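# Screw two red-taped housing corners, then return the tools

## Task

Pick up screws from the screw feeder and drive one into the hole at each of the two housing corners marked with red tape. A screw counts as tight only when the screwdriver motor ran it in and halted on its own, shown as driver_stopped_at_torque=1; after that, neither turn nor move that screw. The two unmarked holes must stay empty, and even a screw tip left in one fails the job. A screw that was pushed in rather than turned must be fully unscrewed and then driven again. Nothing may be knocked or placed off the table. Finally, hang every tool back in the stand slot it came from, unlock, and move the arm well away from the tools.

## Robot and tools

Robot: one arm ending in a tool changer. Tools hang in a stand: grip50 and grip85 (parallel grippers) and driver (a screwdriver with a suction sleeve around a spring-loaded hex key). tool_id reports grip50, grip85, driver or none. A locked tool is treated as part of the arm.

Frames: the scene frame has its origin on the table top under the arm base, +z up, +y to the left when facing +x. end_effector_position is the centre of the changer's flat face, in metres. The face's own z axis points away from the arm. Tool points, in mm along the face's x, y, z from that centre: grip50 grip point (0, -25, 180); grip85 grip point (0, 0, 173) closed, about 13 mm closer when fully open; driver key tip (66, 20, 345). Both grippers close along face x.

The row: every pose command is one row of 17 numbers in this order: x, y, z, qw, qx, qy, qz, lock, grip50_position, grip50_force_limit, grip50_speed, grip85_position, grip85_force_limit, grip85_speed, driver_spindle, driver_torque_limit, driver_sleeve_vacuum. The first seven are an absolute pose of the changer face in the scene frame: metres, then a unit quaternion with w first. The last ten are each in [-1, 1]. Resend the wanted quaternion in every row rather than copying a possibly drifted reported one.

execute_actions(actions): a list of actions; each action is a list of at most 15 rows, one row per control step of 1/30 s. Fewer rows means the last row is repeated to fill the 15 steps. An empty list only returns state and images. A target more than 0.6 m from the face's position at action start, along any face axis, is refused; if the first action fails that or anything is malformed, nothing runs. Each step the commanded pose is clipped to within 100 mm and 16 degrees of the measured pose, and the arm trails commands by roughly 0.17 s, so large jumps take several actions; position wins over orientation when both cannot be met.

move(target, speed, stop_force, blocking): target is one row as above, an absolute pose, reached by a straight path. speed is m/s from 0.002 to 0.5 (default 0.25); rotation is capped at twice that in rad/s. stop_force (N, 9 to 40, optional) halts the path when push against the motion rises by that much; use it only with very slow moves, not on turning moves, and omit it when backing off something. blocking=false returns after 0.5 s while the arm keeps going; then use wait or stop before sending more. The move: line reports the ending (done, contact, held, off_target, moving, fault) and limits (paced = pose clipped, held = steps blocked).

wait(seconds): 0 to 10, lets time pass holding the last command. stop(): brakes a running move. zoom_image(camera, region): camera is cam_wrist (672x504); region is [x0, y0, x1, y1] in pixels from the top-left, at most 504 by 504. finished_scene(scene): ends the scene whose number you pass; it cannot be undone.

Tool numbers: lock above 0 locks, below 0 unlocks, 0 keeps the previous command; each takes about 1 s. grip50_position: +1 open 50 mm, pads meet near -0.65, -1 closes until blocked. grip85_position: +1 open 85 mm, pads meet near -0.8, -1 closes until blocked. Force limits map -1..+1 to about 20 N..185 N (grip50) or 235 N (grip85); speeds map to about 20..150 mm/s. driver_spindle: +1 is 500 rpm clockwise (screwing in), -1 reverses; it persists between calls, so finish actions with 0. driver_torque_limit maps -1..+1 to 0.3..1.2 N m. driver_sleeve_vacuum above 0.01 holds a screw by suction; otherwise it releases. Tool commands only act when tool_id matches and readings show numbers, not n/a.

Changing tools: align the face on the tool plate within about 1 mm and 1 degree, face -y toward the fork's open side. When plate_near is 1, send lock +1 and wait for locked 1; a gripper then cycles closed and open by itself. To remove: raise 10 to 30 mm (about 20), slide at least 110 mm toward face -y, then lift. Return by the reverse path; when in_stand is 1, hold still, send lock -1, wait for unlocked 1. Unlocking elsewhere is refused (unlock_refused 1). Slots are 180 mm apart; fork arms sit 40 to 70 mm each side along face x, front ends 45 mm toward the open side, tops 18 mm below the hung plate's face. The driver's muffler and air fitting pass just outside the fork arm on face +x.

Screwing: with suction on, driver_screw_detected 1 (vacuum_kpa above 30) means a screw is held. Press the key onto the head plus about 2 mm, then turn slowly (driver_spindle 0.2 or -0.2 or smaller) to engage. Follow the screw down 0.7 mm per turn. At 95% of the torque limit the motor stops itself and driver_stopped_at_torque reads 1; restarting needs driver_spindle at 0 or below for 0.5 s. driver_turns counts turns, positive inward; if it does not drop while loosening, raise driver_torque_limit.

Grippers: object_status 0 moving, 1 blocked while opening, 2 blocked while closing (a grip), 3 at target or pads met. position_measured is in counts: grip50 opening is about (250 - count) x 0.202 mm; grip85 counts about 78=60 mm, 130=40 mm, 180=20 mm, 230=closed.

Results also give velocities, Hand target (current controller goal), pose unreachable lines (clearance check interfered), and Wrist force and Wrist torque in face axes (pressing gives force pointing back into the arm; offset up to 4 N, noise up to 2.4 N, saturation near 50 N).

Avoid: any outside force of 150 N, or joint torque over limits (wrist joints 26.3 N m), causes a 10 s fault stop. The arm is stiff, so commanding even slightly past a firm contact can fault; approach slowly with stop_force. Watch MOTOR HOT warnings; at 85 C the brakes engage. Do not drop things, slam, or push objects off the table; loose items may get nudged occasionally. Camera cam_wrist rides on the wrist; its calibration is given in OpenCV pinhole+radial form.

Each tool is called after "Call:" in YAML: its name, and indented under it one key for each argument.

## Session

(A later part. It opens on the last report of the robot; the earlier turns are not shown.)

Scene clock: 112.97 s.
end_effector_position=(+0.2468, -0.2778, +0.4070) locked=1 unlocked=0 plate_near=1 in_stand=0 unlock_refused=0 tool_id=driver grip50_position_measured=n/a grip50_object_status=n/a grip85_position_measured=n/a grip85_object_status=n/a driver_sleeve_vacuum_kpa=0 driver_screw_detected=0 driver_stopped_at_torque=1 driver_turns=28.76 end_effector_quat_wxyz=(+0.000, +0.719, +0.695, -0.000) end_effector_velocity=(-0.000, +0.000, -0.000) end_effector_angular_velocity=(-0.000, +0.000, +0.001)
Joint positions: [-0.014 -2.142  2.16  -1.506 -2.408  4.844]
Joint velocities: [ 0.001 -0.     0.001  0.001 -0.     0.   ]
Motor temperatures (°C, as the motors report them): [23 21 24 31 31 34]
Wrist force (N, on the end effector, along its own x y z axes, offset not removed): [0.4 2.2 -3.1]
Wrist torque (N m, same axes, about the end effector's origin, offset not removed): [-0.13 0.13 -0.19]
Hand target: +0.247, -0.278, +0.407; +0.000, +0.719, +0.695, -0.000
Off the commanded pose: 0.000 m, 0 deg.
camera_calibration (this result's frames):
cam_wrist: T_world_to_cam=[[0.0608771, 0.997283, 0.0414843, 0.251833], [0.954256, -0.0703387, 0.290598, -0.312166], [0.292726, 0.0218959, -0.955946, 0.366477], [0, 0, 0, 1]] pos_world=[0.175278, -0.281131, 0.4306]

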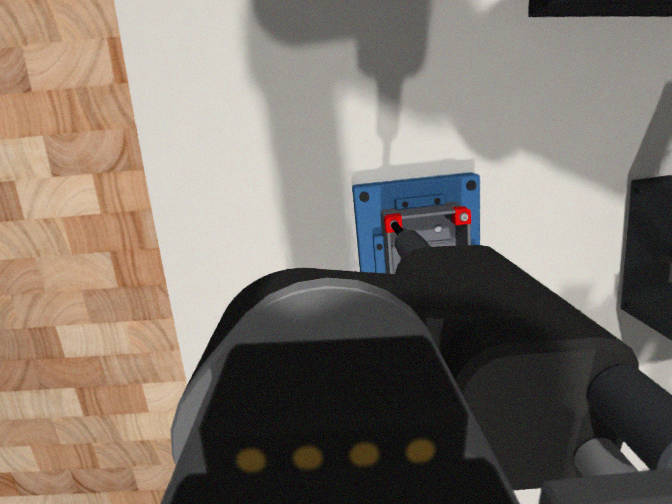

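Call:
move:
  target: [0.2468,-0.2778,0.437,0,0.7193,0.6947,0,0,0,0,0,0,0,0,0,0,0]
  speed: 0.03

Call:
move:
  target: [0.46,-0.07,0.44,0,0.7193,0.6947,0,0,0,0,0,0,0,0,0,0,0]
  speed: 0.15

Call:
move:
  target: [0.51,0.1846,0.4315,0,0.7193,0.6947,0,0,0,0,0,0,0,0,0,0,0]
  speed: 0.15

Call:
move:
  target: [0.6464,0.1797,0.4315,0,0.7193,0.6947,0,0,0,0,0,0,0,0,0,0,0]
  speed: 0.07

Call:
move:
  target: [0.6464,0.1797,0.4116,0,0.7193,0.6947,0,0,0,0,0,0,0,0,0,0,0]
  speed: 0.007
  stop_force: 25

Scene clock: 117.20 s.
end_effector_position=(+0.2468, -0.2778, +0.4366) locked=1 unlocked=0 plate_near=1 in_stand=0 unlock_refused=0 tool_id=driver grip50_position_measured=n/a grip50_object_status=n/a grip85_position_measured=n/a grip85_object_status=n/a driver_sleeve_vacuum_kpa=0 driver_screw_detected=0 driver_stopped_at_torque=1 driver_turns=28.76 end_effector_quat_wxyz=(-0.000, +0.719, +0.695, +0.000) end_effector_velocity=(+0.000, -0.000, +0.003) end_effector_angular_velocity=(-0.000, +0.001, -0.002)
Joint positions: [ 0.067 -2.101  2.07  -1.368 -2.397  4.963]
Joint velocities: [ 0.007  0.005 -0.011  0.015  0.001  0.014]
Motor temperatures (°C, as the motors report them): [23 21 24 31 31 34]
Wrist force (N, on the end effector, along its own x y z axes, offset not removed): [-1.3 0.7 -0.3]
Wrist torque (N m, same axes, about the end effector's origin, offset not removed): [0.15 -0.17 -0.29]
Hand target: +0.247, -0.278, +0.437; -0.000, +0.719, +0.695, +0.000
Off the commanded pose: 0.000 m, 0 deg.
move: done
camera_calibration (this result's frames):
cam_wrist: T_world_to_cam=[[0.0607949, 0.997278, 0.041729, 0.25052], [0.954196, -0.0703364, 0.290797, -0.320843], [0.29294, 0.0221387, -0.955874, 0.394773], [0, 0, 0, 1]] pos_world=[0.175271, -0.281144, 0.4602]

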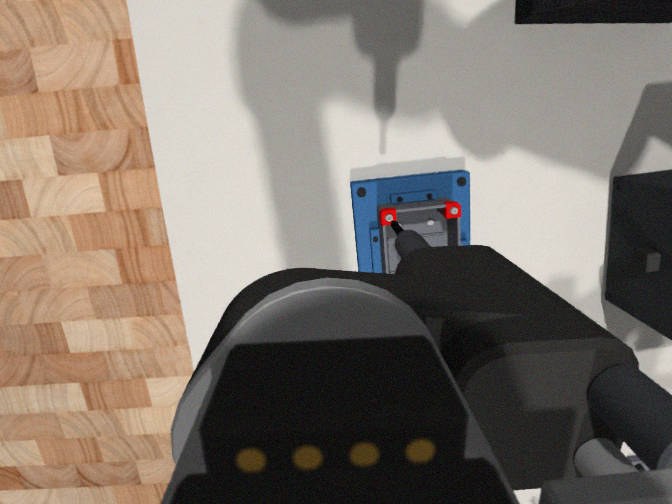

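Scene clock: 119.80 s.
end_effector_position=(+0.4600, -0.0703, +0.4400) locked=1 unlocked=0 plate_near=1 in_stand=0 unlock_refused=0 tool_id=driver grip50_position_measured=n/a grip50_object_status=n/a grip85_position_measured=n/a grip85_object_status=n/a driver_sleeve_vacuum_kpa=0 driver_screw_detected=0 driver_stopped_at_torque=1 driver_turns=28.76 end_effector_quat_wxyz=(-0.000, +0.719, +0.695, +0.000) end_effector_velocity=(+0.002, +0.002, -0.000) end_effector_angular_velocity=(-0.001, +0.001, +0.001)
Joint positions: [ 0.274 -1.339  1.787 -1.642 -2.34   5.249]
Joint velocities: [ 0.001  0.008 -0.005  0.     0.     0.001]
Motor temperatures (°C, as the motors report them): [23 21 24 31 31 34]
Wrist force (N, on the end effector, along its own x y z axes, offset not removed): [1.1 2.2 4.6]
Wrist torque (N m, same axes, about the end effector's origin, offset not removed): [0.17 -0.09 -0.14]
Hand target: +0.460, -0.070, +0.440; -0.000, +0.719, +0.695, +0.000
Off the commanded pose: 0.000 m, 0 deg.
move: done
camera_calibration (this result's frames):
cam_wrist: T_world_to_cam=[[0.0607963, 0.997268, 0.0419579, 0.0303693], [0.954219, -0.0704027, 0.290704, -0.510684], [0.292864, 0.0223633, -0.955893, 0.331051], [0, 0, 0, 1]] pos_world=[0.388506, -0.0736432, 0.463633]

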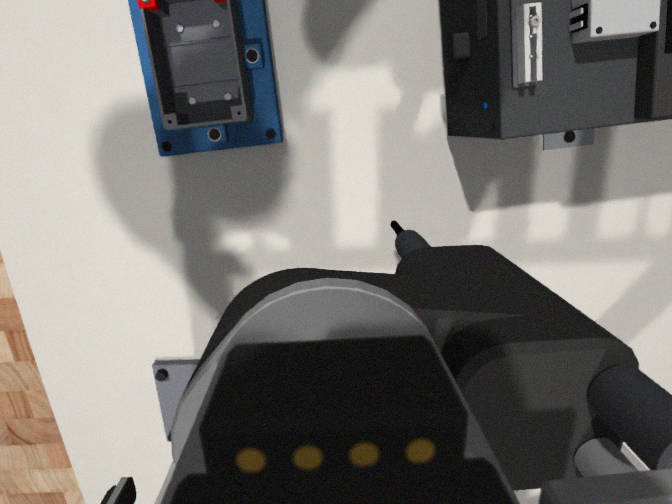

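Scene clock: 122.13 s.
end_effector_position=(+0.5101, +0.1843, +0.4316) locked=1 unlocked=0 plate_near=1 in_stand=0 unlock_refused=0 tool_id=driver grip50_position_measured=n/a grip50_object_status=n/a grip85_position_measured=n/a grip85_object_status=n/a driver_sleeve_vacuum_kpa=0 driver_screw_detected=0 driver_stopped_at_torque=1 driver_turns=28.76 end_effector_quat_wxyz=(-0.000, +0.719, +0.695, +0.000) end_effector_velocity=(+0.002, +0.002, -0.000) end_effector_angular_velocity=(+0.000, +0.001, +0.001)
Joint positions: [ 0.479 -0.806  1.477 -1.702 -2.249  5.494]
Joint velocities: [ 0.     0.007 -0.007  0.002  0.001  0.   ]
Motor temperatures (°C, as the motors report them): [23 21 24 31 31 34]
Wrist force (N, on the end effector, along its own x y z axes, offset not removed): [-0.1 2.6 1.3]
Wrist torque (N m, same axes, about the end effector's origin, offset not removed): [0.10 -0.07 -0.27]
Hand target: +0.510, +0.185, +0.432; -0.000, +0.719, +0.695, +0.000
Off the commanded pose: 0.000 m, 0 deg.
move: done
camera_calibration (this result's frames):
cam_wrist: T_world_to_cam=[[0.0607416, 0.997271, 0.0419686, -0.226242], [0.954248, -0.0703516, 0.290622, -0.538077], [0.292781, 0.0223956, -0.955917, 0.30266], [0, 0, 0, 1]] pos_world=[0.438588, 0.180992, 0.455189]

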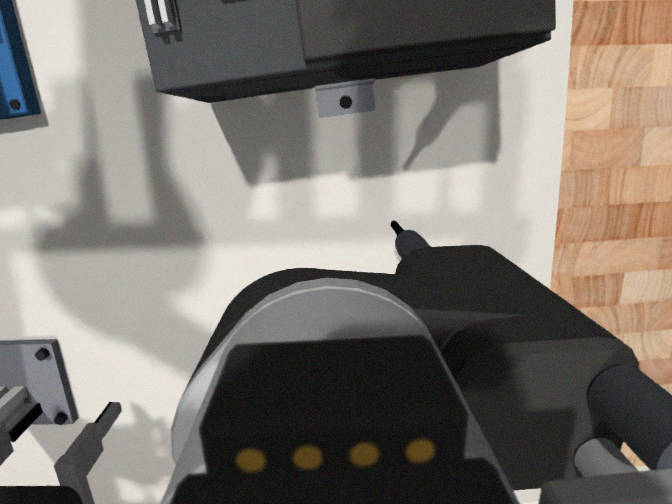

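Scene clock: 124.60 s.
end_effector_position=(+0.6460, +0.1795, +0.4315) locked=1 unlocked=0 plate_near=1 in_stand=0 unlock_refused=0 tool_id=driver grip50_position_measured=n/a grip50_object_status=n/a grip85_position_measured=n/a grip85_object_status=n/a driver_sleeve_vacuum_kpa=0 driver_screw_detected=0 driver_stopped_at_torque=1 driver_turns=28.76 end_effector_quat_wxyz=(+0.000, +0.719, +0.695, -0.000) end_effector_velocity=(+0.002, +0.001, +0.001) end_effector_angular_velocity=(-0.000, -0.000, +0.000)
Joint positions: [ 0.385 -0.59   1.061 -1.57  -2.295  5.387]
Joint velocities: [ 0.     0.005 -0.011  0.005 -0.    -0.001]
Motor temperatures (°C, as the motors report them): [23 21 24 31 31 34]
Wrist force (N, on the end effector, along its own x y z axes, offset not removed): [0.8 0.5 2.5]
Wrist torque (N m, same axes, about the end effector's origin, offset not removed): [-0.03 -0.10 -0.28]
Hand target: +0.646, +0.180, +0.431; +0.000, +0.719, +0.695, -0.000
Off the commanded pose: 0.000 m, 0 deg.
move: done
camera_calibration (this result's frames):
cam_wrist: T_world_to_cam=[[0.0609258, 0.997286, 0.0413463, -0.229531], [0.954226, -0.0703472, 0.290696, -0.668104], [0.292815, 0.0217429, -0.955922, 0.262957], [0, 0, 0, 1]] pos_world=[0.574508, 0.176191, 0.455072]

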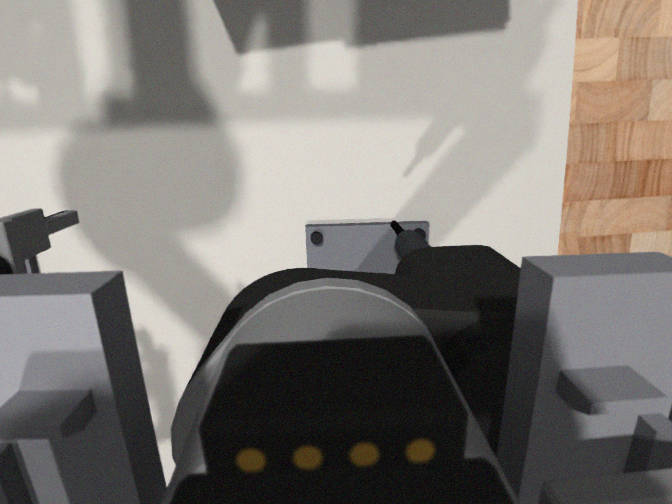

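Scene clock: 127.67 s.
end_effector_position=(+0.6464, +0.1797, +0.4119) locked=1 unlocked=0 plate_near=1 in_stand=1 unlock_refused=0 tool_id=driver grip50_position_measured=n/a grip50_object_status=n/a grip85_position_measured=n/a grip85_object_status=n/a driver_sleeve_vacuum_kpa=0 driver_screw_detected=0 driver_stopped_at_torque=1 driver_turns=28.76 end_effector_quat_wxyz=(+0.000, +0.719, +0.695, +0.000) end_effector_velocity=(+0.000, -0.000, -0.002) end_effector_angular_velocity=(+0.000, +0.001, -0.001)
Joint positions: [ 0.369 -0.593  1.109 -1.628 -2.302  5.367]
Joint velocities: [-0.002 -0.001  0.005 -0.006 -0.    -0.001]
Motor temperatures (°C, as the motors report them): [23 21 24 31 31 34]
Wrist force (N, on the end effector, along its own x y z axes, offset not removed): [-5.2 0.2 -7.2]
Wrist torque (N m, same axes, about the end effector's origin, offset not removed): [-0.02 0.34 -0.23]
Hand target: +0.646, +0.180, +0.412; +0.000, +0.719, +0.695, -0.000
Off the commanded pose: 0.000 m, 0 deg.
move: done
camera_calibration (this result's frames):
cam_wrist: T_world_to_cam=[[0.0609139, 0.997279, 0.0415221, -0.228995], [0.954234, -0.0703865, 0.290661, -0.66274], [0.292792, 0.0219165, -0.955925, 0.24412], [0, 0, 0, 1]] pos_world=[0.574882, 0.176374, 0.435501]

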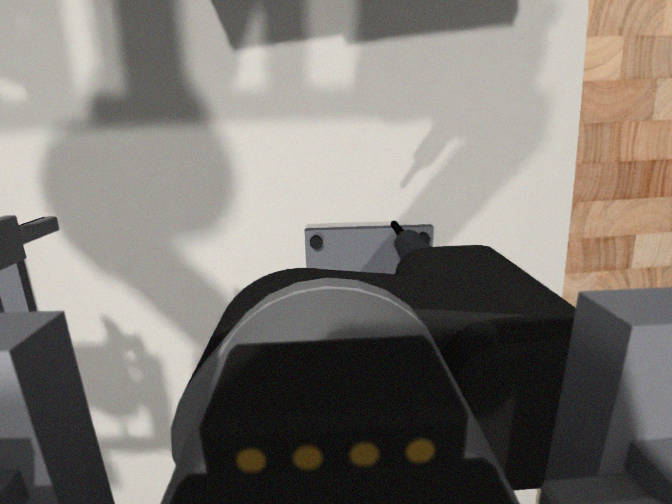

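Call:
execute_actions:
  actions:
    - [[0.6464,0.1797,0.4116,0,0.7193,0.6947,0,-1,0,0,0,0,0,0,0,0,0]]
    - [[0.6464,0.1797,0.4116,0,0.7193,0.6947,0,-1,0,0,0,0,0,0,0,0,0]]
    - [[0.6464,0.1797,0.4116,0,0.7193,0.6947,0,-1,0,0,0,0,0,0,0,0,0]]

Call:
move:
  target: [0.6464,0.1797,0.4315,0,0.7193,0.6947,0,0,0,0,0,0,0,0,0,0,0]
  speed: 0.025

Scene clock: 131.33 s.
end_effector_position=(+0.6464, +0.1797, +0.4116) locked=0 unlocked=1 plate_near=1 in_stand=1 unlock_refused=0 tool_id=none grip50_position_measured=n/a grip50_object_status=n/a grip85_position_measured=n/a grip85_object_status=n/a driver_sleeve_vacuum_kpa=n/a driver_screw_detected=n/a driver_stopped_at_torque=n/a driver_turns=n/a end_effector_quat_wxyz=(+0.000, +0.719, +0.695, -0.000) end_effector_velocity=(+0.001, -0.001, +0.000) end_effector_angular_velocity=(+0.001, -0.001, -0.002)
Joint positions: [ 0.368 -0.593  1.109 -1.629 -2.302  5.367]
Joint velocities: [-0.001 -0.    -0.002 -0.     0.     0.   ]
Motor temperatures (°C, as the motors report them): [23 21 24 31 31 34]
Wrist force (N, on the end effector, along its own x y z axes, offset not removed): [-1.8 1.1 -1.5]
Wrist torque (N m, same axes, about the end effector's origin, offset not removed): [-0.21 0.06 -0.11]
Hand target: +0.646, +0.180, +0.412; -0.000, +0.719, +0.695, +0.000
Off the commanded pose: 0.000 m, 0 deg.
camera_calibration (this result's frames):
cam_wrist: T_world_to_cam=[[0.0608468, 0.997288, 0.0414003, -0.22888], [0.95426, -0.0702851, 0.290598, -0.662643], [0.292719, 0.0218248, -0.955949, 0.243874], [0, 0, 0, 1]] pos_world=[0.574874, 0.176363, 0.43517]

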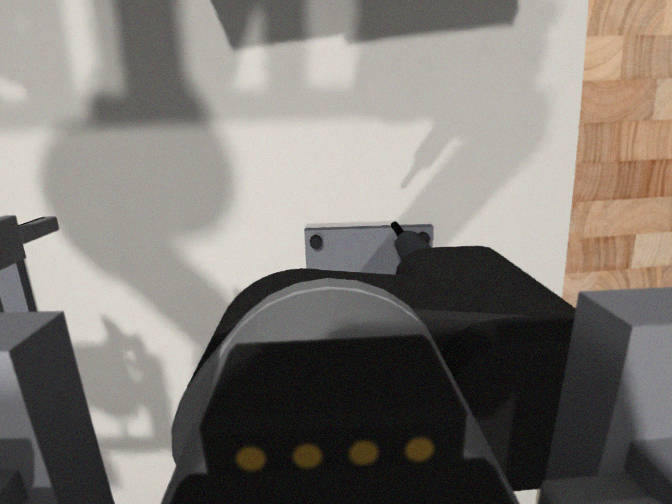

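Scene clock: 132.47 s.
end_effector_position=(+0.6464, +0.1797, +0.4311) locked=0 unlocked=1 plate_near=0 in_stand=0 unlock_refused=0 tool_id=none grip50_position_measured=n/a grip50_object_status=n/a grip85_position_measured=n/a grip85_object_status=n/a driver_sleeve_vacuum_kpa=n/a driver_screw_detected=n/a driver_stopped_at_torque=n/a driver_turns=n/a end_effector_quat_wxyz=(-0.000, +0.719, +0.695, +0.000) end_effector_velocity=(+0.000, +0.000, +0.003) end_effector_angular_velocity=(-0.000, +0.000, +0.001)
Joint positions: [ 0.385 -0.589  1.061 -1.571 -2.295  5.387]
Joint velocities: [ 0.002  0.001 -0.008  0.01   0.001  0.002]
Motor temperatures (°C, as the motors report them): [23 21 24 31 31 34]
Wrist force (N, on the end effector, along its own x y z axes, offset not removed): [0.0 1.1 1.4]
Wrist torque (N m, same axes, about the end effector's origin, offset not removed): [0.05 -0.13 -0.15]
Hand target: +0.646, +0.180, +0.432; -0.000, +0.719, +0.695, +0.000
Off the commanded pose: 0.000 m, 0 deg.
move: done
camera_calibration (this result's frames):
cam_wrist: T_world_to_cam=[[0.0608509, 0.997281, 0.0415629, -0.229756], [0.95424, -0.0703379, 0.290652, -0.668309], [0.292785, 0.0219746, -0.955926, 0.262497], [0, 0, 0, 1]] pos_world=[0.574853, 0.176356, 0.454723]

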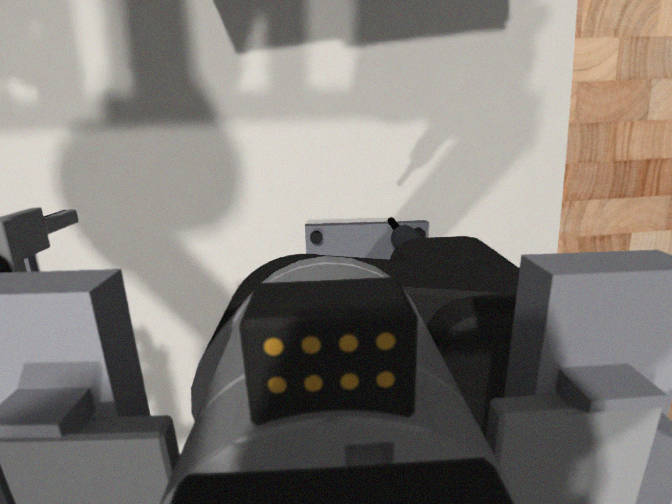

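Call:
move:
  target: [0.42,0.1,0.58,0,0.7193,0.6947,0,0,0,0,0,0,0,0,0,0,0]

Call:
finished_scene:
  scene: 2

Scene clock: 135.77 s.
end_effector_position=(+0.4202, +0.1003, +0.5798) locked=0 unlocked=1 plate_near=0 in_stand=0 unlock_refused=0 tool_id=none grip50_position_measured=n/a grip50_object_status=n/a grip85_position_measured=n/a grip85_object_status=n/a driver_sleeve_vacuum_kpa=n/a driver_screw_detected=n/a driver_stopped_at_torque=n/a driver_turns=n/a end_effector_quat_wxyz=(-0.000, +0.719, +0.695, +0.000) end_effector_velocity=(-0.002, -0.001, +0.001) end_effector_angular_velocity=(-0.001, +0.001, -0.001)
Joint positions: [ 0.621 -1.036  1.382 -1.289 -2.171  5.641]
Joint velocities: [ 0.002 -0.003  0.002  0.005  0.001  0.004]
Motor temperatures (°C, as the motors report them): [23 21 24 31 31 34]
Wrist force (N, on the end effector, along its own x y z axes, offset not removed): [-0.2 0.5 2.8]
Wrist torque (N m, same axes, about the end effector's origin, offset not removed): [-0.05 -0.25 -0.18]
Hand target: +0.420, +0.100, +0.580; -0.000, +0.719, +0.695, +0.000
Off the commanded pose: 0.000 m, 0 deg.
move: done
camera_calibration (this result's frames):
cam_wrist: T_world_to_cam=[[0.0606808, 0.997273, 0.0419932, -0.143144], [0.954279, -0.0702985, 0.290534, -0.501213], [0.292694, 0.0224434, -0.955943, 0.472602], [0, 0, 0, 1]] pos_world=[0.348655, 0.0969128, 0.603411]

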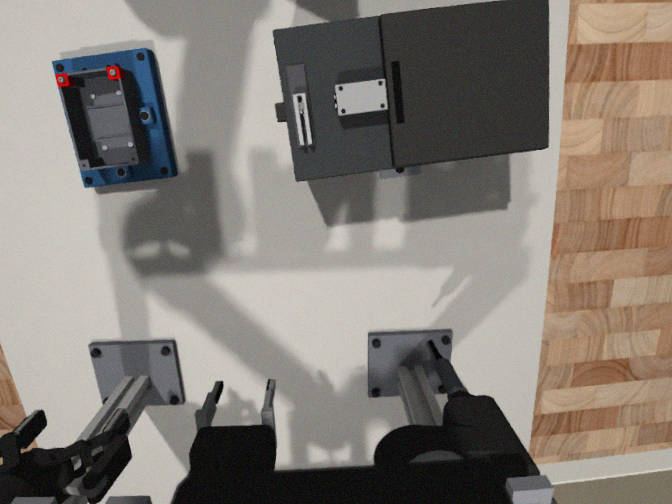

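The scene is finished: the task was done.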